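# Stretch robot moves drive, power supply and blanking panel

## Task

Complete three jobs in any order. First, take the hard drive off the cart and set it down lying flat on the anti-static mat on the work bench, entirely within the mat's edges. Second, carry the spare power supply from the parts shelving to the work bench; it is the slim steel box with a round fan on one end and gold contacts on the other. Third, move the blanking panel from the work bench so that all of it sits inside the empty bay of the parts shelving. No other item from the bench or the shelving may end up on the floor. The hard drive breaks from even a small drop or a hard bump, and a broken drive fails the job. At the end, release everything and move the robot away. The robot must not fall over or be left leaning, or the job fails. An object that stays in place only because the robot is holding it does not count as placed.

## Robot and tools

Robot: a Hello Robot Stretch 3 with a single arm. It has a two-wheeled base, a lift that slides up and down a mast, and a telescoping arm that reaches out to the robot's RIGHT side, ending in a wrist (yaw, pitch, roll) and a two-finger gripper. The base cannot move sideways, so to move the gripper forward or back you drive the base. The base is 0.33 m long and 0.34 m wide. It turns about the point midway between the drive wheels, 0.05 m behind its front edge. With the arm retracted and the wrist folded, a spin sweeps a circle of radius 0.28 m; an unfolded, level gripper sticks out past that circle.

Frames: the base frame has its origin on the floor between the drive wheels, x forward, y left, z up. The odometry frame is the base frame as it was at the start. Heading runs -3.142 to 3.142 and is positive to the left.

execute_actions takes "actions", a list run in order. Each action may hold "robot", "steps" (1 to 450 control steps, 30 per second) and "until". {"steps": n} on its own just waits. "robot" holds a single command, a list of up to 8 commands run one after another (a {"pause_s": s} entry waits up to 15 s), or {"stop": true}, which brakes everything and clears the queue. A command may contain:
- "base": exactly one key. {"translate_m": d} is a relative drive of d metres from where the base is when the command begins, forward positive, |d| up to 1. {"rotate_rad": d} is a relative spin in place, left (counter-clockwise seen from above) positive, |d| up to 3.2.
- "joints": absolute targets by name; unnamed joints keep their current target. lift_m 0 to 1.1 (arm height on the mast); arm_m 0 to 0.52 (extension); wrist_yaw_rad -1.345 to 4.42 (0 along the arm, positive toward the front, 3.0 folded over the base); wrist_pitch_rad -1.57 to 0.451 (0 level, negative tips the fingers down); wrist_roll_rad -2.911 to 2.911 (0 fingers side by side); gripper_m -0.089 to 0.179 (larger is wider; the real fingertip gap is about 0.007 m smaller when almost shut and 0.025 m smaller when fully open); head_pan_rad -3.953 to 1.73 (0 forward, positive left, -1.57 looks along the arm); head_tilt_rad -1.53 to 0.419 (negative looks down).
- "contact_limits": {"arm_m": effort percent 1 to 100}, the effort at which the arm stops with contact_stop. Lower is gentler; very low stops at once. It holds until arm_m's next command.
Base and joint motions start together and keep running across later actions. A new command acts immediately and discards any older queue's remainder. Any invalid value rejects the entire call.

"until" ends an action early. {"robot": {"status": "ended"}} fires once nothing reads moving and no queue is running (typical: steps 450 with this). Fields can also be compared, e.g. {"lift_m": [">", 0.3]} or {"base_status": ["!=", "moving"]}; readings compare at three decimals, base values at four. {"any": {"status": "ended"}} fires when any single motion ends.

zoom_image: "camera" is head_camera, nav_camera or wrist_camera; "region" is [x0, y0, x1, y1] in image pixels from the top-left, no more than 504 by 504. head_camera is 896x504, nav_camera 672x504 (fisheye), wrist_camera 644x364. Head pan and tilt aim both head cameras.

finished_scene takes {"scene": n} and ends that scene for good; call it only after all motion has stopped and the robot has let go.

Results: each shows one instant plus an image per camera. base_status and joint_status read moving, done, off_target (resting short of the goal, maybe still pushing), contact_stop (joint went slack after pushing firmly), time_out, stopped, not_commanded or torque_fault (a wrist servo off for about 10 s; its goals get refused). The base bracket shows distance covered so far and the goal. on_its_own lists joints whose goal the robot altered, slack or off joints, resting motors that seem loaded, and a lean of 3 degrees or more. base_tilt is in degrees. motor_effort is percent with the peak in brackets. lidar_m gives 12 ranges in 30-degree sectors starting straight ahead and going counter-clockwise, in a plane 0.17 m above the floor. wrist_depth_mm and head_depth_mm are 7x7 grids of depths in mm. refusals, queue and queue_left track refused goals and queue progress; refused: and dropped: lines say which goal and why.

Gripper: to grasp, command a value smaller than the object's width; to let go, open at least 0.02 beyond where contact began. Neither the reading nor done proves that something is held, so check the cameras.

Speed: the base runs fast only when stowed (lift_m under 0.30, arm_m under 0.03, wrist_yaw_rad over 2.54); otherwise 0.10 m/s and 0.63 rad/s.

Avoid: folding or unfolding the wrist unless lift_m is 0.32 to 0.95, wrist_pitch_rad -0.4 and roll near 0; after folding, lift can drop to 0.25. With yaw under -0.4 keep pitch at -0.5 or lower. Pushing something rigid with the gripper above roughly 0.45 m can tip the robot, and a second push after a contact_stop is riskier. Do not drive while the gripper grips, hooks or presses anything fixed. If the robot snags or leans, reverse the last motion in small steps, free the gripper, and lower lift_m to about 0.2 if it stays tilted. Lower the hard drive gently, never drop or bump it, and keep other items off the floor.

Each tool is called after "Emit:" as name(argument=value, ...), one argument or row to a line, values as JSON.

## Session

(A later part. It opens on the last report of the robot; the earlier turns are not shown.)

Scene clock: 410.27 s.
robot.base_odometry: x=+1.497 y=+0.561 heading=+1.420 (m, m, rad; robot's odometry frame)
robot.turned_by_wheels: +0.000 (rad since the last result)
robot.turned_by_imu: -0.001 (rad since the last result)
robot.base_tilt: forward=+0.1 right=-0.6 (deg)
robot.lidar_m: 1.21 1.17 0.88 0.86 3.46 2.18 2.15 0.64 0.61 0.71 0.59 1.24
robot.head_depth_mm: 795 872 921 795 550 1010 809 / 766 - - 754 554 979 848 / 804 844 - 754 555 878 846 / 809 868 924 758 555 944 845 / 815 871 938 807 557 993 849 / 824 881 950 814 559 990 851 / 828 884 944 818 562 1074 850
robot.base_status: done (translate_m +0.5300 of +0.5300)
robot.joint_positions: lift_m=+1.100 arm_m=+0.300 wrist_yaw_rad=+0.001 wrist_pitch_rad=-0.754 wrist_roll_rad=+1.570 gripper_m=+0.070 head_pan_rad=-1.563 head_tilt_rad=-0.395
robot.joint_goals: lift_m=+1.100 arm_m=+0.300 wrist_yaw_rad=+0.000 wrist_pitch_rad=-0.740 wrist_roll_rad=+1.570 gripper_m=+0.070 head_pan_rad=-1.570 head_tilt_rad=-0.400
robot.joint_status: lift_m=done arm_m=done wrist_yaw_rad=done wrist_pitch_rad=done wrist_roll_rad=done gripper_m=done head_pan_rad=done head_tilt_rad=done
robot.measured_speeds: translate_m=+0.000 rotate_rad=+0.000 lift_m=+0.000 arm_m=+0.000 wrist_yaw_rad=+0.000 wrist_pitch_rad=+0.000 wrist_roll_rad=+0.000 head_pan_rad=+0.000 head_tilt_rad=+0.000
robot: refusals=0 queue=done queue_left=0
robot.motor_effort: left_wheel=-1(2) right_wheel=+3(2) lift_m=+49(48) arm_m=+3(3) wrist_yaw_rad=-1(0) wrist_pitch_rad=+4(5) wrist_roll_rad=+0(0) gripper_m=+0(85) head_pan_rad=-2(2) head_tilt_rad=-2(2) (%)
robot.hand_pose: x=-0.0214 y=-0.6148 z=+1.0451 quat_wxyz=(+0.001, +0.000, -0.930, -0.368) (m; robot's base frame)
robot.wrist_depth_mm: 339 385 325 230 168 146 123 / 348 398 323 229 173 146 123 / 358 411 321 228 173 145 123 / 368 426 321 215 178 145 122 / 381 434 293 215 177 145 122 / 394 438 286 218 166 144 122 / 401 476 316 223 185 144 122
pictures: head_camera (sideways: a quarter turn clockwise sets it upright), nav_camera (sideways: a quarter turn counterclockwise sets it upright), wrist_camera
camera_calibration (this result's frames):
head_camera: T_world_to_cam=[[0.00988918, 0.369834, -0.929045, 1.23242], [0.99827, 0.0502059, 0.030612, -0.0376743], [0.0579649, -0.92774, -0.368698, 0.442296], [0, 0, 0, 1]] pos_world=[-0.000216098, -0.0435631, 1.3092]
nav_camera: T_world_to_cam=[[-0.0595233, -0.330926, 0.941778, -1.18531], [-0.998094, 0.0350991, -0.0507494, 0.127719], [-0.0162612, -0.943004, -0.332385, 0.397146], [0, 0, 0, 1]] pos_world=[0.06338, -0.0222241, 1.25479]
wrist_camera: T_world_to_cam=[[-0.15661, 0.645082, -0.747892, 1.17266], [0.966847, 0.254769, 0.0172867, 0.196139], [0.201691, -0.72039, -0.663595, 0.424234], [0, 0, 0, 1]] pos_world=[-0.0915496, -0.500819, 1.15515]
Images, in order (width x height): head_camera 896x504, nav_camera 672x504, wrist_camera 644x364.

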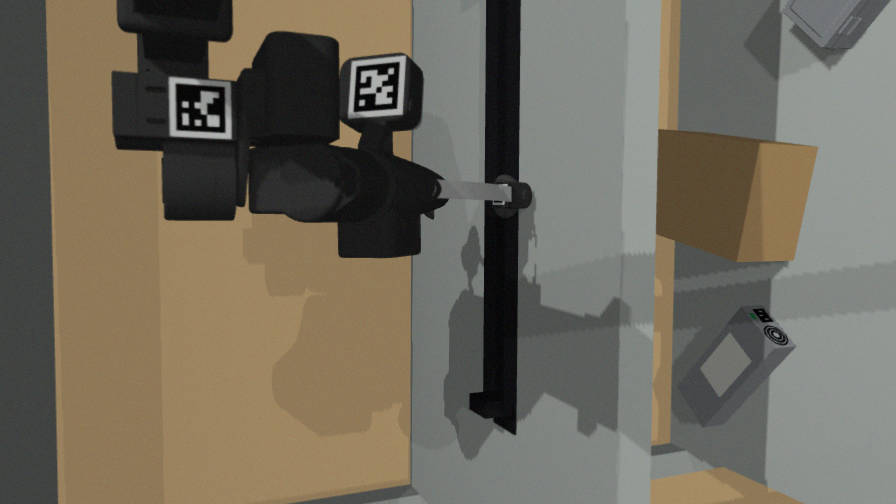

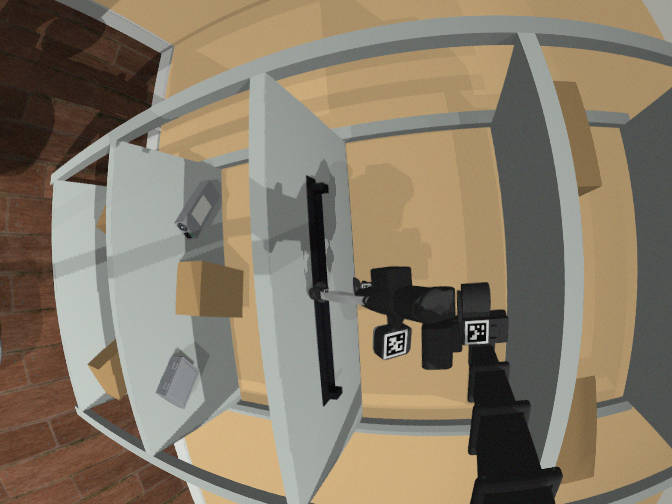

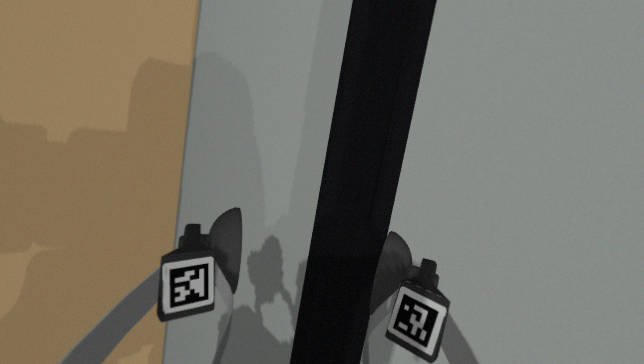

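Emit:
execute_actions(
  actions=[
    {"robot":[{"joints":{"arm_m":0.0}},{"joints":{"wrist_pitch_rad":-1.2,"wrist_roll_rad":0.0,"lift_m":0.72,"wrist_yaw_rad":0.85,"gripper_m":0.13,"head_tilt_rad":-0.9},"base":{"rotate_rad":-0.5}},{"base":{"translate_m":0.25}},{"base":{"rotate_rad":0.5}},{"base":{"translate_m":-0.13}}],"steps":450,"until":{"robot":{"status":"ended"}}},
    {"steps":450,"until":{"robot":{"status":"ended"}}},
  ],
)

Scene clock: 448.17 s.
robot.base_odometry: x=+1.629 y=+0.632 heading=+1.420 (m, m, rad; robot's odometry frame)
robot.turned_by_wheels: +0.000 (rad since the last result)
robot.turned_by_imu: -0.003 (rad since the last result)
robot.base_tilt: forward=+0.0 right=-0.7 (deg)
robot.lidar_m: 1.12 1.17 1.00 0.97 3.57 2.28 2.58 0.60 0.56 0.54 0.44 1.15
robot.head_depth_mm: 677 520 437 937 834 774 - / 683 529 440 852 832 - 1116 / 688 533 441 885 835 783 - / 690 537 444 925 841 1176 1122 / 696 512 445 930 838 1181 1161 / 701 545 446 953 841 1166 1144 / 693 548 449 1346 1428 1224 1151
robot.base_status: done (translate_m -0.1300 of -0.1300)
robot.joint_positions: lift_m=+0.720 arm_m=+0.000 wrist_yaw_rad=+0.848 wrist_pitch_rad=-1.203 wrist_roll_rad=+0.005 gripper_m=+0.130 head_pan_rad=-1.563 head_tilt_rad=-0.889
robot.joint_goals: lift_m=+0.720 arm_m=+0.000 wrist_yaw_rad=+0.850 wrist_pitch_rad=-1.200 wrist_roll_rad=+0.000 gripper_m=+0.130 head_pan_rad=-1.570 head_tilt_rad=-0.900
robot.joint_status: lift_m=done arm_m=done wrist_yaw_rad=done wrist_pitch_rad=done wrist_roll_rad=done gripper_m=done head_pan_rad=done head_tilt_rad=done
robot.measured_speeds: translate_m=+0.000 rotate_rad=+0.000 lift_m=+0.000 arm_m=+0.000 wrist_yaw_rad=+0.000 wrist_pitch_rad=+0.000 wrist_roll_rad=+0.000 head_pan_rad=+0.000 head_tilt_rad=+0.000
robot: refusals=0 queue=done queue_left=0
robot.motor_effort: left_wheel=-1(6) right_wheel=+3(8) lift_m=+25(48) arm_m=-4(5) wrist_yaw_rad=+3(5) wrist_pitch_rad=+1(4) wrist_roll_rad=-2(6) gripper_m=+1(85) head_pan_rad=-1(2) head_tilt_rad=-5(31) (%)
robot.hand_pose: x=+0.0307 y=-0.1915 z=+0.6114 quat_wxyz=(+0.695, +0.604, -0.368, -0.127) (m; robot's base frame)
robot.wrist_depth_mm: 824 840 851 498 273 278 281 / 797 815 814 826 268 265 271 / 779 790 799 733 741 258 263 / 754 767 776 767 704 252 253 / 740 757 745 765 689 270 245 / 725 - 742 746 726 678 239 / 693 706 - - 720 - 236
pictures: head_camera (sideways: a quarter turn clockwise sets it upright), nav_camera (sideways: a quarter turn counterclockwise sets it upright), wrist_camera
camera_calibration (this result's frames):
head_camera: T_world_to_cam=[[0.0069516, 0.765857, -0.642973, 0.859486], [0.998423, 0.0305049, 0.0471296, -0.0591539], [0.0557084, -0.642286, -0.764438, 0.957148], [0, 0, 0, 1]] pos_world=[-0.000235365, -0.0416764, 1.28709]
nav_camera: T_world_to_cam=[[-0.0565005, -0.737665, 0.672799, -0.834622], [-0.998233, 0.0541593, -0.0244489, 0.0934548], [-0.0184033, -0.672991, -0.739421, 0.926724], [0, 0, 0, 1]] pos_world=[0.0631879, 0.0029444, 1.24906]
wrist_camera: T_world_to_cam=[[-0.537397, -0.843199, 0.0148586, -0.156263], [-0.833304, 0.528217, -0.16307, 0.263327], [0.129652, -0.100015, -0.986503, 0.749297], [0, 0, 0, 1]] pos_world=[0.0383082, -0.195914, 0.784447]
Images, in order (width x height): head_camera 896x504, nav_camera 672x504, wrist_camera 644x364.

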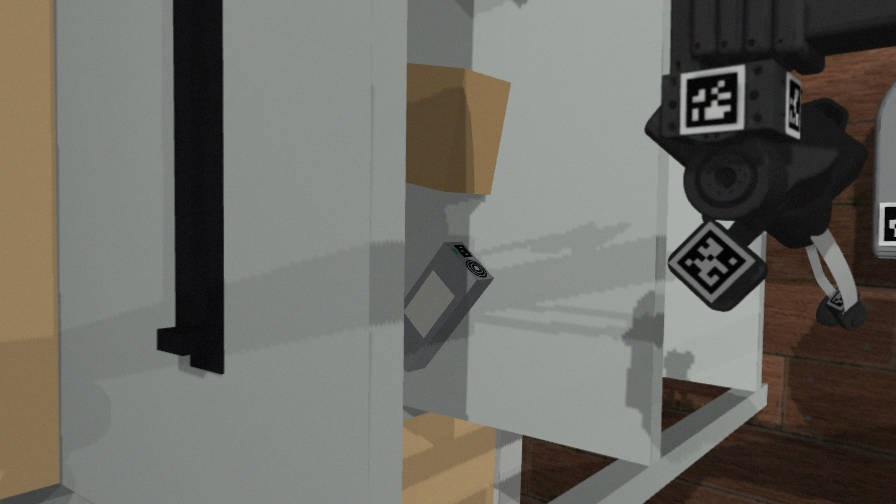

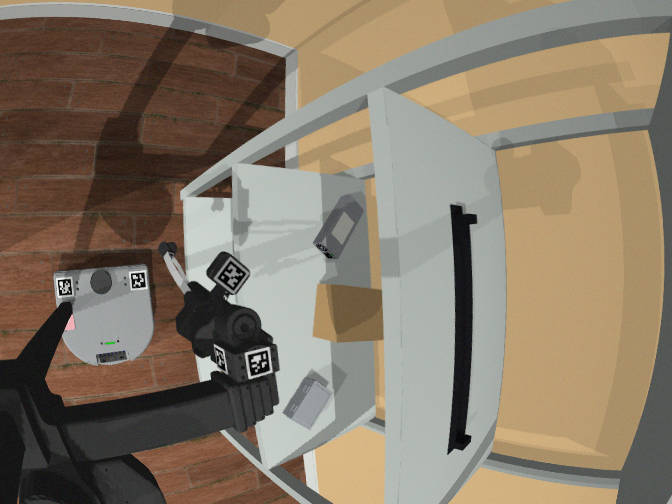

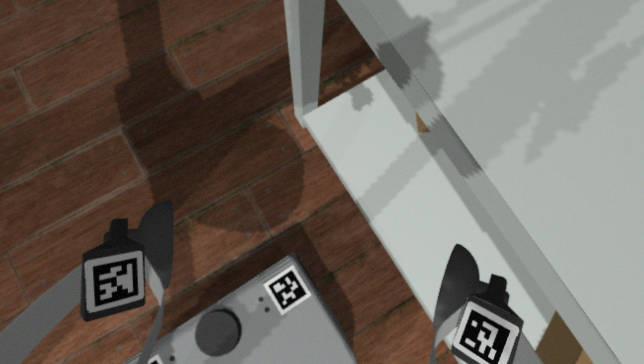

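Emit:
execute_actions(
  actions=[
    {"robot":[{"joints":{"wrist_pitch_rad":-0.6}},{"joints":{"arm_m":0.3,"lift_m":0.69}}],"steps":450,"until":{"robot":{"status":"ended"}}},
  ],
)

Scene clock: 461.33 s.
robot.base_odometry: x=+1.629 y=+0.632 heading=+1.420 (m, m, rad; robot's odometry frame)
robot.turned_by_wheels: +0.000 (rad since the last result)
robot.turned_by_imu: -0.001 (rad since the last result)
robot.base_tilt: forward=+0.0 right=-0.6 (deg)
robot.lidar_m: 1.12 1.17 1.00 0.97 3.60 2.28 2.59 0.60 0.56 0.54 0.44 1.15
robot.head_depth_mm: 678 520 438 935 842 - - / 683 530 438 839 820 1151 1139 / 687 530 441 895 839 1151 1149 / 692 536 441 906 837 1177 1139 / 695 511 444 932 843 1187 1145 / 703 544 446 952 846 1166 1148 / 681 548 448 1348 1426 1219 1152
robot.base_status: done (translate_m -0.1300 of -0.1300)
robot.joint_positions: lift_m=+0.690 arm_m=+0.300 wrist_yaw_rad=+0.849 wrist_pitch_rad=-0.616 wrist_roll_rad=+0.004 gripper_m=+0.130 head_pan_rad=-1.563 head_tilt_rad=-0.889
robot.joint_goals: lift_m=+0.690 arm_m=+0.300 wrist_yaw_rad=+0.850 wrist_pitch_rad=-0.600 wrist_roll_rad=+0.000 gripper_m=+0.130 head_pan_rad=-1.570 head_tilt_rad=-0.900
robot.joint_status: lift_m=done arm_m=done wrist_yaw_rad=done wrist_pitch_rad=done wrist_roll_rad=done gripper_m=done head_pan_rad=done head_tilt_rad=done
robot.measured_speeds: translate_m=+0.000 rotate_rad=+0.000 lift_m=+0.000 arm_m=+0.000 wrist_yaw_rad=+0.000 wrist_pitch_rad=+0.000 wrist_roll_rad=+0.000 head_pan_rad=+0.000 head_tilt_rad=+0.000
robot: refusals=0 queue=done queue_left=0
robot.motor_effort: left_wheel=-1(1) right_wheel=+4(3) lift_m=+25(26) arm_m=+3(4) wrist_yaw_rad=+2(3) wrist_pitch_rad=+5(6) wrist_roll_rad=-3(3) gripper_m=+0(0) head_pan_rad=-2(1) head_tilt_rad=-5(5) (%)
robot.hand_pose: x=+0.1250 y=-0.5738 z=+0.6613 quat_wxyz=(+0.701, +0.473, -0.527, +0.081) (m; robot's base frame)
robot.wrist_depth_mm: 822 917 851 549 349 313 258 / 885 - 972 589 387 329 270 / 964 - - 646 426 345 279 / 980 - - 375 400 363 292 / 868 914 312 312 296 368 308 / 532 - 277 275 254 317 316 / 233 242 249 246 224 - 306
pictures: head_camera (sideways: a quarter turn clockwise sets it upright), nav_camera (sideways: a quarter turn counterclockwise sets it upright), wrist_camera
camera_calibration (this result's frames):
head_camera: T_world_to_cam=[[0.00695142, 0.765894, -0.642929, 0.859429], [0.998423, 0.0305021, 0.0471309, -0.0591556], [0.055708, -0.642243, -0.764474, 0.957196], [0, 0, 0, 1]] pos_world=[-0.000235377, -0.0416756, 1.28709]
nav_camera: T_world_to_cam=[[-0.0565003, -0.737703, 0.672757, -0.834567], [-0.998233, 0.0541609, -0.0244453, 0.0934502], [-0.0184037, -0.672949, -0.73946, 0.926774], [0, 0, 0, 1]] pos_world=[0.0631879, 0.00294743, 1.24906]
wrist_camera: T_world_to_cam=[[-0.561632, -0.821488, 0.0986215, -0.468689], [-0.644436, 0.359569, -0.674843, 0.770036], [0.518914, -0.442569, -0.731342, 0.33417], [0, 0, 0, 1]] pos_world=[0.0596023, -0.51401, 0.810268]
Images, in order (width x height): head_camera 896x504, nav_camera 672x504, wrist_camera 644x364.

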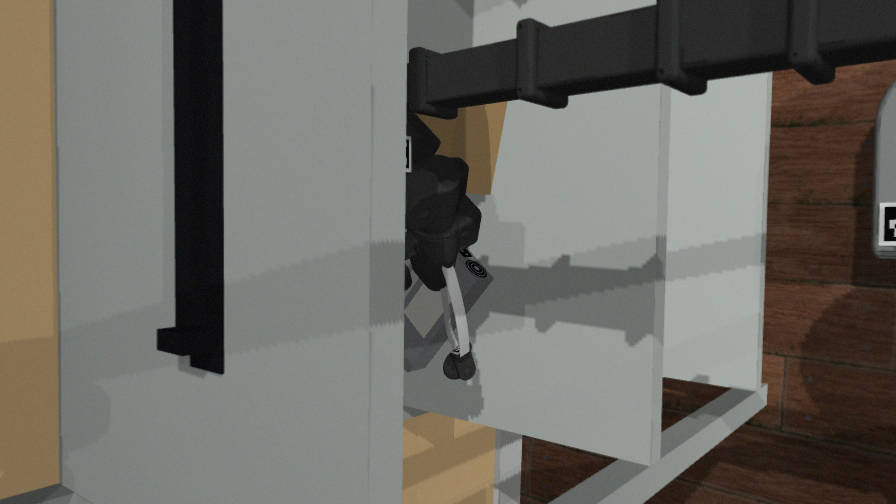

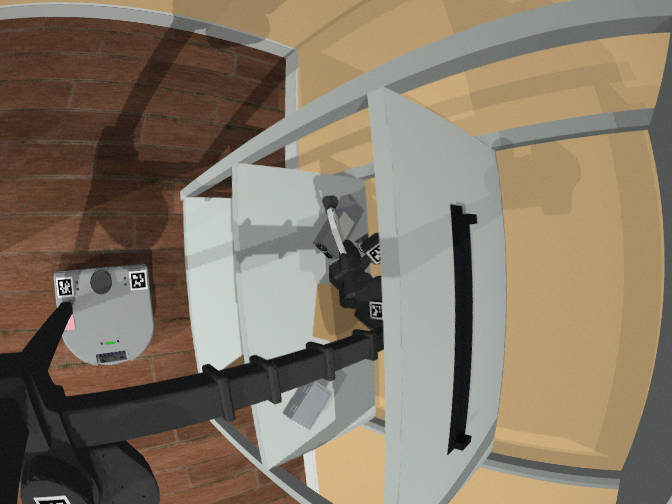

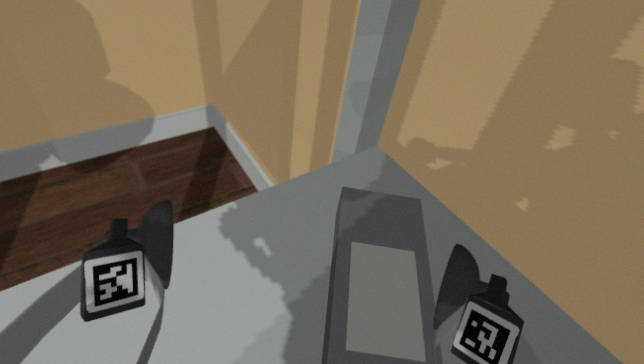

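Emit:
execute_actions(
  actions=[
    {"robot":[{"joints":{"arm_m":0.372}},{"joints":{"lift_m":0.63}}],"steps":450,"until":{"robot":{"status":"ended"}}},
  ],
)

Scene clock: 471.43 s.
robot.base_odometry: x=+1.629 y=+0.632 heading=+1.420 (m, m, rad; robot's odometry frame)
robot.turned_by_wheels: +0.000 (rad since the last result)
robot.turned_by_imu: -0.001 (rad since the last result)
robot.base_tilt: forward=+0.1 right=-0.5 (deg)
robot.lidar_m: 1.12 1.17 1.00 0.97 3.57 2.28 2.59 0.60 0.56 0.54 0.44 1.15
robot.head_depth_mm: 675 519 436 937 833 954 - / 680 529 438 849 820 1148 1150 / 685 533 440 883 840 1156 1144 / 690 535 443 907 840 1174 1144 / 698 512 445 932 841 1178 1150 / 700 545 446 953 845 1151 1141 / 680 549 448 1349 1424 1221 1154
robot.base_status: done (translate_m -0.1300 of -0.1300)
robot.joint_positions: lift_m=+0.630 arm_m=+0.372 wrist_yaw_rad=+0.849 wrist_pitch_rad=-0.616 wrist_roll_rad=+0.004 gripper_m=+0.130 head_pan_rad=-1.563 head_tilt_rad=-0.889
robot.joint_goals: lift_m=+0.630 arm_m=+0.372 wrist_yaw_rad=+0.850 wrist_pitch_rad=-0.600 wrist_roll_rad=+0.000 gripper_m=+0.130 head_pan_rad=-1.570 head_tilt_rad=-0.900
robot.joint_status: lift_m=done arm_m=done wrist_yaw_rad=done wrist_pitch_rad=done wrist_roll_rad=done gripper_m=done head_pan_rad=done head_tilt_rad=done
robot.measured_speeds: translate_m=+0.000 rotate_rad=+0.000 lift_m=+0.000 arm_m=+0.000 wrist_yaw_rad=+0.000 wrist_pitch_rad=+0.000 wrist_roll_rad=+0.000 head_pan_rad=+0.000 head_tilt_rad=+0.000
robot: refusals=0 queue=done queue_left=0
robot.motor_effort: left_wheel=-1(2) right_wheel=+4(4) lift_m=+25(25) arm_m=+2(3) wrist_yaw_rad=+2(2) wrist_pitch_rad=+5(5) wrist_roll_rad=-2(2) gripper_m=+0(0) head_pan_rad=-2(1) head_tilt_rad=-5(5) (%)
robot.hand_pose: x=+0.1250 y=-0.6459 z=+0.6013 quat_wxyz=(+0.701, +0.473, -0.527, +0.081) (m; robot's base frame)
robot.wrist_depth_mm: 825 915 672 286 312 246 203 / 873 - 759 319 332 259 210 / 969 - 898 337 353 271 219 / 911 925 276 233 332 286 230 / 228 238 238 202 261 298 240 / 205 - 207 178 228 282 252 / 181 187 163 160 202 - 247
pictures: head_camera (sideways: a quarter turn clockwise sets it upright), nav_camera (sideways: a quarter turn counterclockwise sets it upright), wrist_camera
camera_calibration (this result's frames):
head_camera: T_world_to_cam=[[0.00695133, 0.765894, -0.642929, 0.859429], [0.998423, 0.0305022, 0.0471309, -0.0591556], [0.055708, -0.642243, -0.764474, 0.957196], [0, 0, 0, 1]] pos_world=[-0.000235372, -0.0416756, 1.28709]
nav_camera: T_world_to_cam=[[-0.0565002, -0.737703, 0.672757, -0.834567], [-0.998233, 0.0541607, -0.0244453, 0.0934502], [-0.0184036, -0.672949, -0.73946, 0.926774], [0, 0, 0, 1]] pos_world=[0.0631879, 0.00294743, 1.24906]
wrist_camera: T_world_to_cam=[[-0.561634, -0.821487, 0.0986269, -0.521924], [-0.64442, 0.359553, -0.674866, 0.755437], [0.518932, -0.442585, -0.731319, 0.258388], [0, 0, 0, 1]] pos_world=[0.0596028, -0.586015, 0.750259]
Images, in order (width x height): head_camera 896x504, nav_camera 672x504, wrist_camera 644x364.

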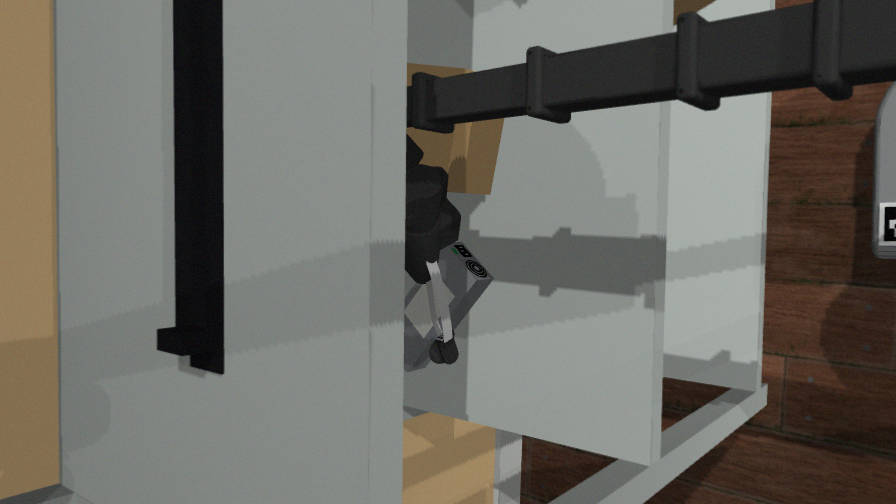

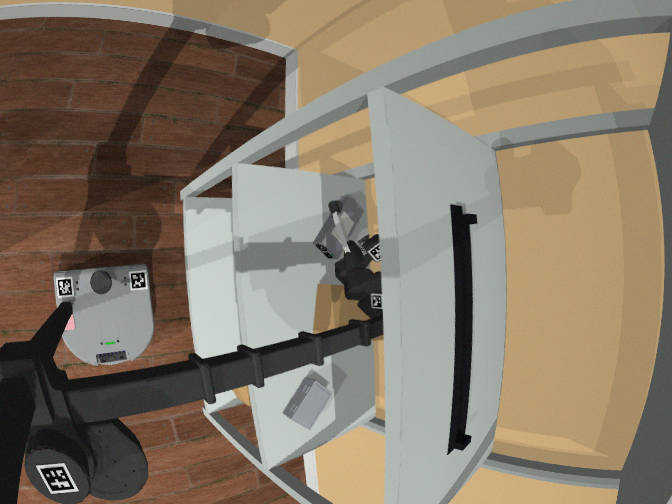

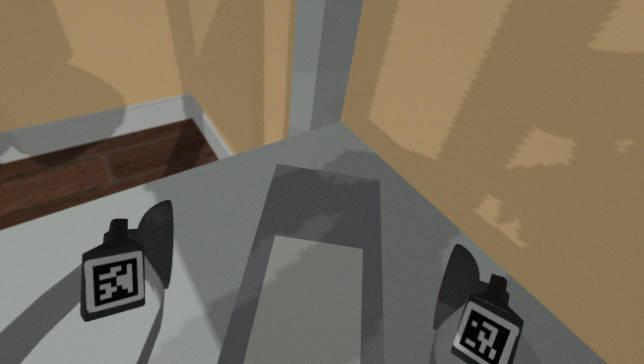

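Emit:
execute_actions(
  actions=[
    {"robot":[{"joints":{"lift_m":0.594}},{"joints":{"gripper_m":0.02}},{"pause_s":0.5},{"joints":{"lift_m":0.62}},{"pause_s":0.5}],"steps":450,"until":{"robot":{"status":"ended"}}},
  ],
)

Scene clock: 479.10 s.
robot.base_odometry: x=+1.629 y=+0.632 heading=+1.420 (m, m, rad; robot's odometry frame)
robot.turned_by_wheels: +0.000 (rad since the last result)
robot.turned_by_imu: -0.001 (rad since the last result)
robot.base_tilt: forward=+0.2 right=-0.4 (deg)
robot.lidar_m: 1.12 1.17 1.00 0.97 3.59 2.27 2.58 0.60 0.56 0.54 0.44 1.15
robot.head_depth_mm: 675 519 437 935 831 955 - / 682 527 439 833 824 1152 1151 / 684 531 440 874 840 1156 1140 / 690 535 441 896 837 1177 1136 / 694 511 444 926 838 1181 1144 / 698 545 446 953 842 1160 1144 / 680 548 447 1350 1427 1223 1150
robot.base_status: done (translate_m -0.1300 of -0.1300)
robot.joint_positions: lift_m=+0.619 arm_m=+0.372 wrist_yaw_rad=+0.848 wrist_pitch_rad=-0.666 wrist_roll_rad=+0.003 gripper_m=+0.028 head_pan_rad=-1.563 head_tilt_rad=-0.889
robot.joint_goals: lift_m=+0.620 arm_m=+0.372 wrist_yaw_rad=+0.850 wrist_pitch_rad=-0.600 wrist_roll_rad=+0.000 gripper_m=+0.026 head_pan_rad=-1.570 head_tilt_rad=-0.900
robot.joint_status: lift_m=done arm_m=done wrist_yaw_rad=done wrist_pitch_rad=done wrist_roll_rad=done gripper_m=done head_pan_rad=done head_tilt_rad=done
robot.measured_speeds: translate_m=+0.000 rotate_rad=+0.000 lift_m=+0.000 arm_m=+0.000 wrist_yaw_rad=+0.000 wrist_pitch_rad=+0.000 wrist_roll_rad=+0.000 head_pan_rad=+0.000 head_tilt_rad=+0.000
robot: refusals=0 queue=done queue_left=0
robot.on_its_own: gripper_m is held at +0.026, not at your +0.020, by its stall guard, which is not easing now
robot.motor_effort: left_wheel=-1(3) right_wheel=+2(7) lift_m=+55(59) arm_m=+1(3) wrist_yaw_rad=+3(10) wrist_pitch_rad=+19(19) wrist_roll_rad=-1(2) gripper_m=-21(100) head_pan_rad=-2(2) head_tilt_rad=-5(5) (%)
robot.hand_pose: x=+0.1184 y=-0.6404 z=+0.5807 quat_wxyz=(+0.704, +0.486, -0.515, +0.063) (m; robot's base frame)
robot.wrist_depth_mm: 818 955 698 295 317 249 204 / 895 - 799 324 338 263 214 / 945 - 278 292 334 277 223 / 226 233 235 190 258 290 234 / 200 206 155 160 228 242 246 / 181 187 135 139 147 211 245 / 167 167 117 122 128 191 196
pictures: head_camera (sideways: a quarter turn clockwise sets it upright), nav_camera (sideways: a quarter turn counterclockwise sets it upright), wrist_camera
camera_calibration (this result's frames):
head_camera: T_world_to_cam=[[0.00695142, 0.765894, -0.642929, 0.859429], [0.998423, 0.0305021, 0.0471309, -0.0591556], [0.055708, -0.642243, -0.764474, 0.957196], [0, 0, 0, 1]] pos_world=[-0.000235377, -0.0416756, 1.28709]
nav_camera: T_world_to_cam=[[-0.0565003, -0.737703, 0.672756, -0.834567], [-0.998233, 0.0541609, -0.0244453, 0.0934502], [-0.0184037, -0.672949, -0.73946, 0.926774], [0, 0, 0, 1]] pos_world=[0.0631879, 0.00294743, 1.24906]
wrist_camera: T_world_to_cam=[[-0.557911, -0.824584, 0.0937864, -0.518728], [-0.669533, 0.380445, -0.637955, 0.730275], [0.490367, -0.418715, -0.764341, 0.286986], [0, 0, 0, 1]] pos_world=[0.0588109, -0.585398, 0.733888]
Images, in order (width x height): head_camera 896x504, nav_camera 672x504, wrist_camera 644x364.

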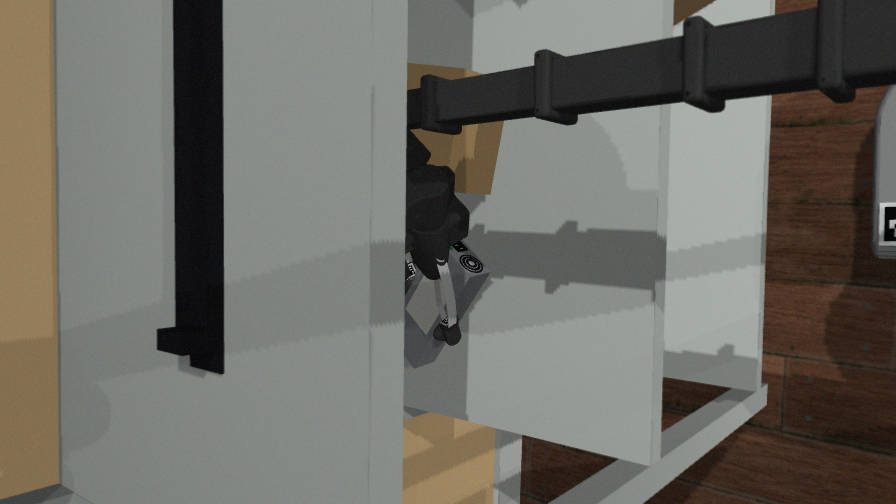

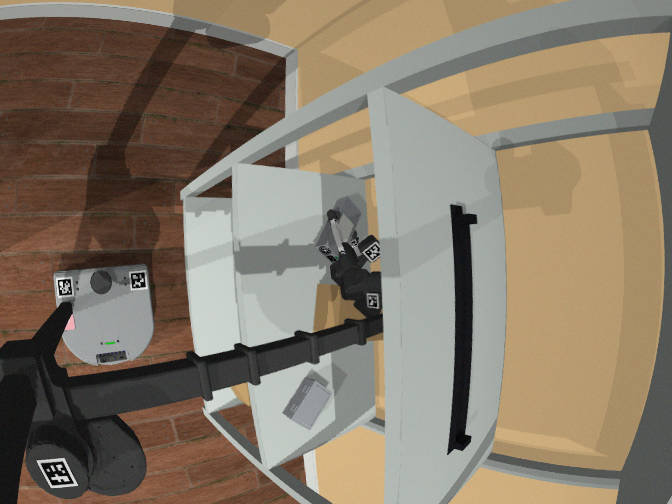

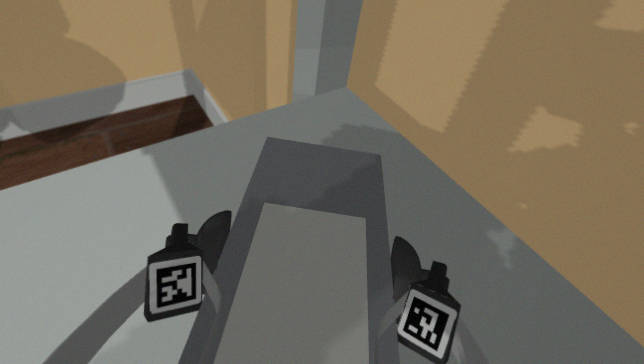

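Emit:
execute_actions(
  actions=[
    {"robot":[{"joints":{"lift_m":0.65}},{"joints":{"arm_m":0.0}},{"joints":{"wrist_yaw_rad":1.5,"head_pan_rad":0,"head_tilt_rad":-0.5}},{"base":{"rotate_rad":2.2}},{"base":{"translate_m":0.97},"joints":{"lift_m":0.9}},{"base":{"rotate_rad":-0.66}},{"base":{"translate_m":1.0}}],"steps":450,"until":{"robot":{"status":"ended"}}},
    {"steps":450,"until":{"robot":{"status":"ended"}}},
    {"steps":450,"until":{"robot":{"status":"ended"}}},
  ],
)

Scene clock: 531.33 s.
robot.base_odometry: x=-0.216 y=+0.367 heading=+2.960 (m, m, rad; robot's odometry frame)
robot.turned_by_wheels: +1.540 (rad since the last result)
robot.turned_by_imu: +1.526 (rad since the last result)
robot.base_tilt: forward=-0.1 right=-0.4 (deg)
robot.lidar_m: 1.41 2.23 2.10 2.03 2.11 2.68 2.10 0.71 0.52 0.50 0.52 2.11
robot.head_depth_mm: 1859 1994 1647 2421 1995 1590 1323 / 1850 2024 1655 2381 2022 1594 1323 / 1859 2027 1651 2410 2014 1609 1323 / 1845 2032 2148 2431 1928 1607 1326 / 1874 2025 2230 2440 2004 1602 1323 / 1865 2048 2220 2434 2011 1611 1340 / 1878 2044 2268 2458 2028 1617 1338
robot.base_status: done (translate_m +1.0000 of +1.0000)
robot.joint_positions: lift_m=+0.899 arm_m=+0.000 wrist_yaw_rad=+1.499 wrist_pitch_rad=-0.670 wrist_roll_rad=+0.003 gripper_m=+0.028 head_pan_rad=-0.007 head_tilt_rad=-0.507
robot.joint_goals: lift_m=+0.900 arm_m=+0.000 wrist_yaw_rad=+1.500 wrist_pitch_rad=-0.600 wrist_roll_rad=+0.000 gripper_m=+0.026 head_pan_rad=+0.000 head_tilt_rad=-0.500
robot.joint_status: lift_m=done arm_m=done wrist_yaw_rad=done wrist_pitch_rad=done wrist_roll_rad=done gripper_m=done head_pan_rad=done head_tilt_rad=done
robot.measured_speeds: translate_m=+0.000 rotate_rad=+0.000 lift_m=+0.000 arm_m=+0.000 wrist_yaw_rad=+0.000 wrist_pitch_rad=+0.000 wrist_roll_rad=+0.000 head_pan_rad=+0.000 head_tilt_rad=+0.000
robot: refusals=0 queue=done queue_left=0
robot.on_its_own: gripper_m is held at +0.026, not at your +0.020, by its stall guard, which is not easing now
robot.motor_effort: left_wheel=+2(6) right_wheel=-3(8) lift_m=+56(59) arm_m=-5(6) wrist_yaw_rad=+2(7) wrist_pitch_rad=+20(20) wrist_roll_rad=-1(2) gripper_m=-22(23) head_pan_rad=+2(28) head_tilt_rad=+3(28) (%)
robot.hand_pose: x=+0.1640 y=-0.1588 z=+0.8600 quat_wxyz=(+0.647, +0.625, -0.331, +0.284) (m; robot's base frame)
robot.wrist_depth_mm: - - - - - - - / - - - - - - - / - - - - - - - / - - - - - - - / - - 180 179 - - - / 945 - 135 142 161 - - / 873 890 112 117 122 - 380
pictures: head_camera (sideways: a quarter turn clockwise sets it upright), nav_camera (sideways: a quarter turn counterclockwise sets it upright), wrist_camera
camera_calibration (this result's frames):
head_camera: T_world_to_cam=[[-0.471023, 0.0160479, -0.881975, 1.17394], [-0.0318272, 0.998874, 0.0351724, -0.037323], [0.881547, 0.0446378, -0.469982, 0.569072], [0, 0, 0, 1]] pos_world=[0.0501012, -0.00696031, 1.30415]
nav_camera: T_world_to_cam=[[0.433055, -0.0651158, 0.899012, -1.13251], [-0.0551804, -0.997432, -0.0456639, 0.115339], [0.899677, -0.0298329, -0.435536, 0.525794], [0, 0, 0, 1]] pos_world=[0.0237584, 0.0569849, 1.25241]
wrist_camera: T_world_to_cam=[[0.0561055, -0.994057, 0.0932925, -0.249505], [-0.765657, -0.102807, -0.63498, 0.69221], [0.640798, -0.0358042, -0.766875, 0.718045], [0, 0, 0, 1]] pos_world=[0.0838721, -0.151149, 1.01347]
Images, in order (width x height): head_camera 896x504, nav_camera 672x504, wrist_camera 644x364.

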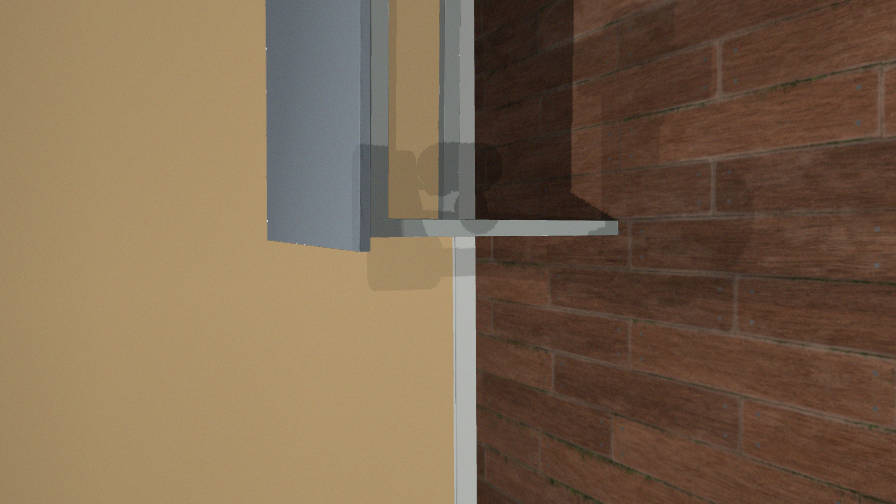

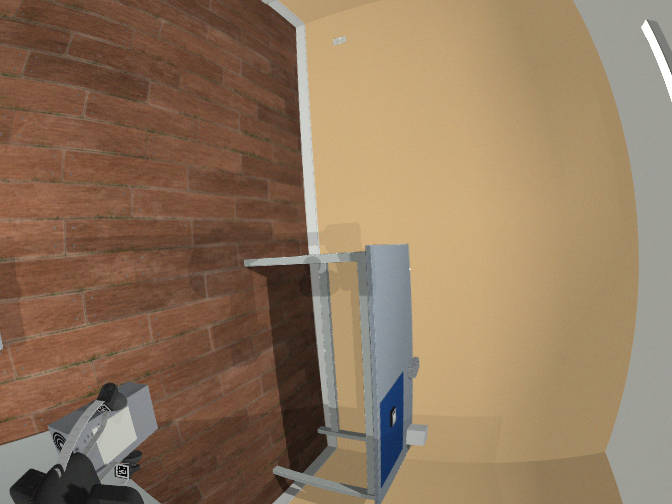

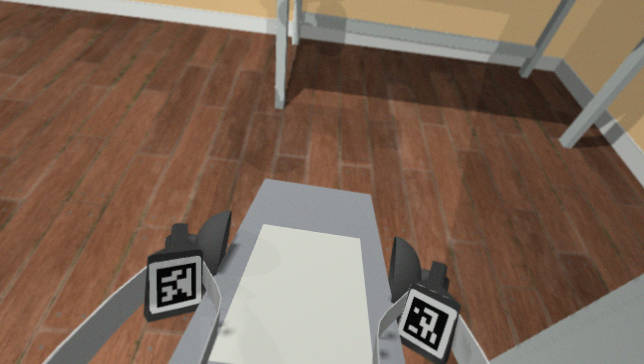

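Emit:
execute_actions(
  actions=[
    {"robot":[{"base":{"rotate_rad":-0.25},"joints":{"lift_m":1.0}},{"base":{"translate_m":1.0}},{"base":{"translate_m":0.08}},{"base":{"rotate_rad":1.87},"joints":{"wrist_yaw_rad":0.0,"head_pan_rad":-1.57,"head_tilt_rad":-0.8}},{"joints":{"arm_m":0.25}}],"steps":450,"until":{"robot":{"status":"ended"}}},
    {"steps":450,"until":{"robot":{"status":"ended"}}},
  ],
)

Scene clock: 561.00 s.
robot.base_odometry: x=-1.197 y=+0.819 heading=-1.704 (m, m, rad; robot's odometry frame)
robot.turned_by_wheels: +1.620 (rad since the last result)
robot.turned_by_imu: +1.610 (rad since the last result)
robot.base_tilt: forward=+0.0 right=-0.4 (deg)
robot.lidar_m: 2.27 2.42 2.82 0.82 0.83 1.18 1.20 1.21 1.02 1.00 0.43 1.66
robot.head_depth_mm: 998 - 896 731 614 1293 1163 / - - 900 733 618 1290 1161 / - - 676 733 618 1289 1158 / 981 1091 858 739 621 1323 1167 / 993 1097 913 739 624 1323 1152 / 1000 1137 947 741 624 896 1158 / 1005 1148 1354 1486 642 1318 1180
robot.base_status: done (rotate_rad +1.8699 of +1.8700)
robot.joint_positions: lift_m=+0.999 arm_m=+0.250 wrist_yaw_rad=+0.001 wrist_pitch_rad=-0.670 wrist_roll_rad=+0.003 gripper_m=+0.028 head_pan_rad=-1.563 head_tilt_rad=-0.790
robot.joint_goals: lift_m=+1.000 arm_m=+0.250 wrist_yaw_rad=+0.000 wrist_pitch_rad=-0.600 wrist_roll_rad=+0.000 gripper_m=+0.026 head_pan_rad=-1.570 head_tilt_rad=-0.800
robot.joint_status: lift_m=done arm_m=done wrist_yaw_rad=done wrist_pitch_rad=done wrist_roll_rad=done gripper_m=done head_pan_rad=done head_tilt_rad=done
robot.measured_speeds: translate_m=+0.000 rotate_rad=+0.000 lift_m=+0.000 arm_m=+0.000 wrist_yaw_rad=+0.000 wrist_pitch_rad=+0.000 wrist_roll_rad=+0.000 head_pan_rad=+0.000 head_tilt_rad=+0.000
robot: refusals=0 queue=done queue_left=0
robot.on_its_own: gripper_m is held at +0.026, not at your +0.020, by its stall guard, which is not easing now
robot.motor_effort: left_wheel=-1(6) right_wheel=+3(8) lift_m=+56(60) arm_m=+3(3) wrist_yaw_rad=-1(7) wrist_pitch_rad=+20(20) wrist_roll_rad=-1(1) gripper_m=-21(21) head_pan_rad=-2(29) head_tilt_rad=-5(25) (%)
robot.hand_pose: x=-0.0214 y=-0.5806 z=+0.9601 quat_wxyz=(+0.667, +0.233, -0.668, -0.233) (m; robot's base frame)
robot.wrist_depth_mm: 688 662 631 612 581 561 541 / 788 743 582 620 638 629 598 / 929 510 498 525 548 580 604 / - 414 430 450 474 490 514 / 378 370 180 179 413 433 452 / 325 336 135 142 162 384 393 / 299 300 112 118 122 347 355
pictures: head_camera (sideways: a quarter turn clockwise sets it upright), nav_camera (sideways: a quarter turn counterclockwise sets it upright), wrist_camera
camera_calibration (this result's frames):
head_camera: T_world_to_cam=[[0.00740302, 0.698808, -0.715271, 0.953694], [0.998386, 0.035111, 0.0446361, -0.0559133], [0.0563059, -0.714447, -0.697421, 0.86999], [0, 0, 0, 1]] pos_world=[-0.000222699, -0.0429254, 1.29139]
nav_camera: T_world_to_cam=[[-0.0569753, -0.667821, 0.742138, -0.924982], [-0.998216, 0.0513755, -0.0304041, 0.101211], [-0.0178232, -0.742547, -0.669557, 0.835856], [0, 0, 0, 1]] pos_world=[0.0632273, -0.00226054, 1.24919]
wrist_camera: T_world_to_cam=[[-0.987276, -0.128682, 0.093415, -0.187757], [-0.158625, 0.755934, -0.635139, 1.08218], [0.0111154, -0.641875, -0.766728, 0.532942], [0, 0, 0, 1]] pos_world=[-0.0196314, -0.500133, 1.11349]
Images, in order (width x height): head_camera 896x504, nav_camera 672x504, wrist_camera 644x364.

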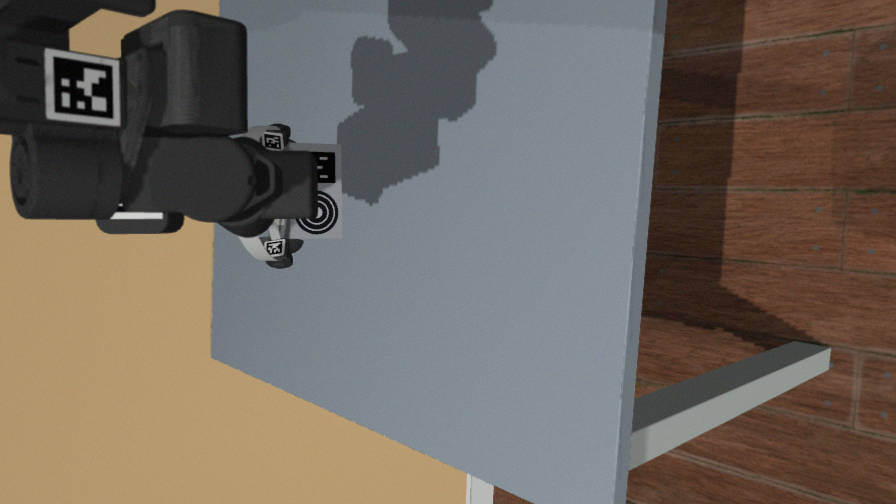

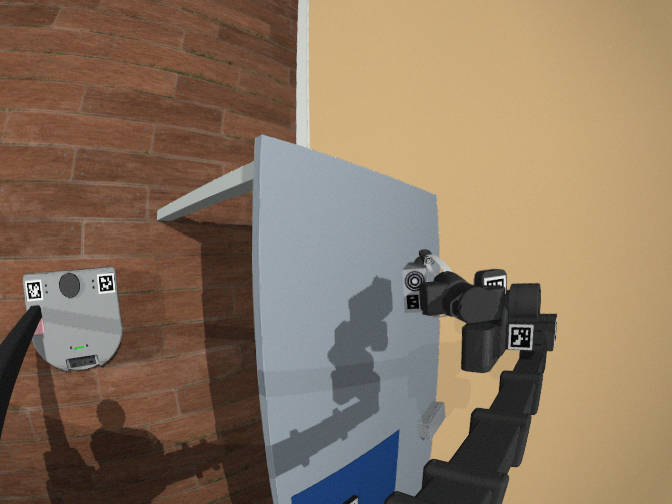

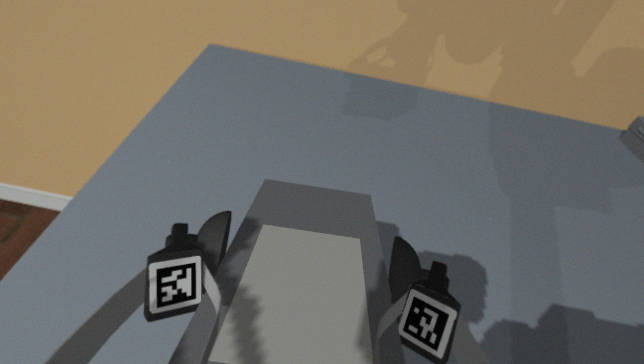

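Emit:
execute_actions(
  actions=[
    {"robot":[{"joints":{"wrist_pitch_rad":-0.15,"lift_m":0.78}}],"steps":450,"until":{"robot":{"status":"ended"}}},
  ],
)

Scene clock: 570.77 s.
robot.base_odometry: x=-1.197 y=+0.819 heading=-1.704 (m, m, rad; robot's odometry frame)
robot.turned_by_wheels: +0.000 (rad since the last result)
robot.turned_by_imu: -0.001 (rad since the last result)
robot.base_tilt: forward=+0.2 right=-0.5 (deg)
robot.lidar_m: 2.27 2.41 2.80 0.82 0.83 1.18 1.20 1.21 1.03 1.00 0.43 1.66
robot.head_depth_mm: 961 1063 893 - - 1294 1157 / 965 1079 929 - 617 1290 1168 / 974 1083 935 - 620 1298 1167 / 982 1089 935 735 622 1335 1164 / 992 1095 911 742 623 1326 1148 / 1000 1139 946 742 626 894 1160 / 999 1147 1343 1503 641 1314 1175
robot.base_status: done (rotate_rad +1.8699 of +1.8700)
robot.joint_positions: lift_m=+0.780 arm_m=+0.250 wrist_yaw_rad=+0.001 wrist_pitch_rad=-0.239 wrist_roll_rad=+0.002 gripper_m=+0.028 head_pan_rad=-1.563 head_tilt_rad=-0.790
robot.joint_goals: lift_m=+0.780 arm_m=+0.250 wrist_yaw_rad=+0.000 wrist_pitch_rad=-0.150 wrist_roll_rad=+0.000 gripper_m=+0.026 head_pan_rad=-1.570 head_tilt_rad=-0.800
robot.joint_status: lift_m=done arm_m=done wrist_yaw_rad=done wrist_pitch_rad=off_target wrist_roll_rad=done gripper_m=done head_pan_rad=done head_tilt_rad=done
robot.measured_speeds: translate_m=+0.000 rotate_rad=+0.000 lift_m=+0.000 arm_m=+0.000 wrist_yaw_rad=+0.000 wrist_pitch_rad=+0.000 wrist_roll_rad=+0.000 head_pan_rad=+0.000 head_tilt_rad=+0.000
robot: refusals=0 queue=dropped queue_left=0
robot.on_its_own: gripper_m is held at +0.026, not at your +0.020, by its stall guard, which is not easing now
robot.motor_effort: left_wheel=-2(2) right_wheel=+3(3) lift_m=+32(56) arm_m=+2(2) wrist_yaw_rad=-1(0) wrist_pitch_rad=+26(28) wrist_roll_rad=-1(1) gripper_m=-22(22) head_pan_rad=-2(2) head_tilt_rad=-5(5) (%)
robot.hand_pose: x=-0.0213 y=-0.6380 z=+0.8348 quat_wxyz=(+0.701, +0.085, -0.703, -0.084) (m; robot's base frame)
robot.wrist_depth_mm: 593 582 566 557 540 525 512 / 633 618 599 583 571 559 544 / 669 627 545 608 603 592 576 / 324 342 375 416 461 519 590 / 252 269 269 230 339 366 402 / 210 223 140 152 270 279 302 / 183 181 106 114 121 231 240
pictures: head_camera (sideways: a quarter turn clockwise sets it upright), nav_camera (sideways: a quarter turn counterclockwise sets it upright), wrist_camera
camera_calibration (this result's frames):
head_camera: T_world_to_cam=[[0.00740285, 0.698808, -0.715271, 0.953694], [0.998386, 0.0351112, 0.0446361, -0.0559133], [0.0563061, -0.714447, -0.697421, 0.869989], [0, 0, 0, 1]] pos_world=[-0.000222689, -0.0429254, 1.29139]
nav_camera: T_world_to_cam=[[-0.0569751, -0.667821, 0.742138, -0.924982], [-0.998216, 0.0513753, -0.0304041, 0.101211], [-0.017823, -0.742547, -0.669557, 0.835855], [0, 0, 0, 1]] pos_world=[0.0632273, -0.00226052, 1.24919]
wrist_camera: T_world_to_cam=[[-0.987278, -0.0782965, 0.138388, -0.188722], [-0.158583, 0.421755, -0.892734, 1.0478], [0.0115324, -0.903323, -0.428806, -0.0488241], [0, 0, 0, 1]] pos_world=[-0.0195956, -0.500793, 0.940584]
Images, in order (width x height): head_camera 896x504, nav_camera 672x504, wrist_camera 644x364.

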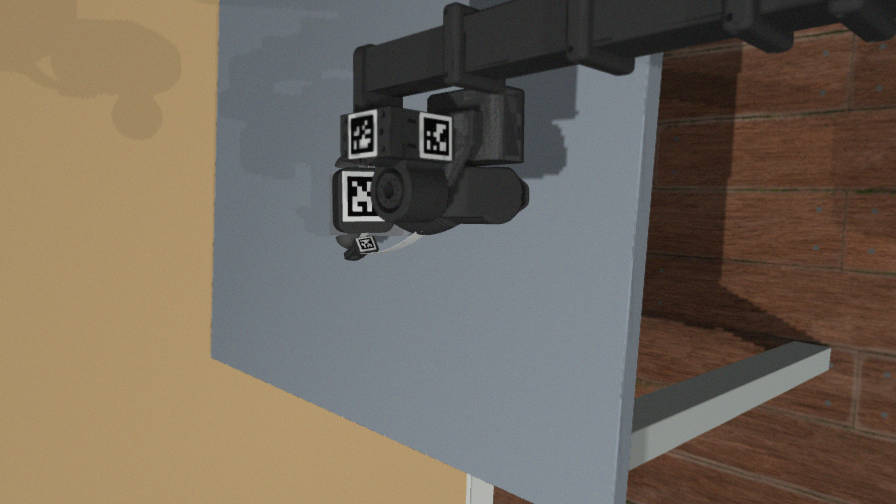

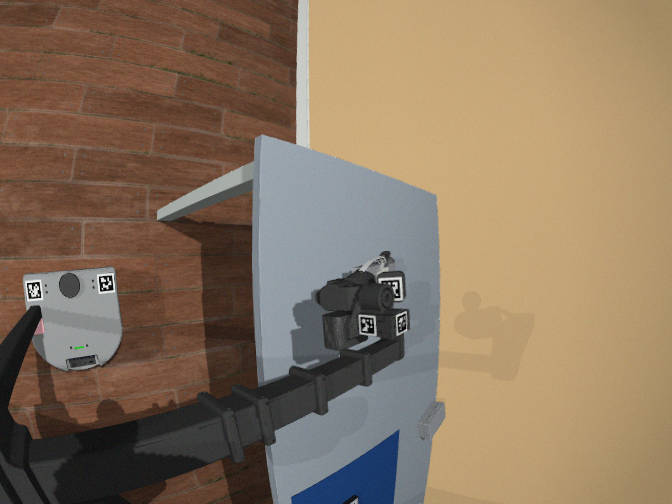

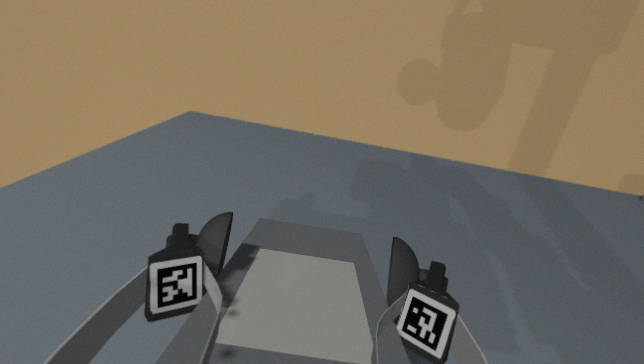

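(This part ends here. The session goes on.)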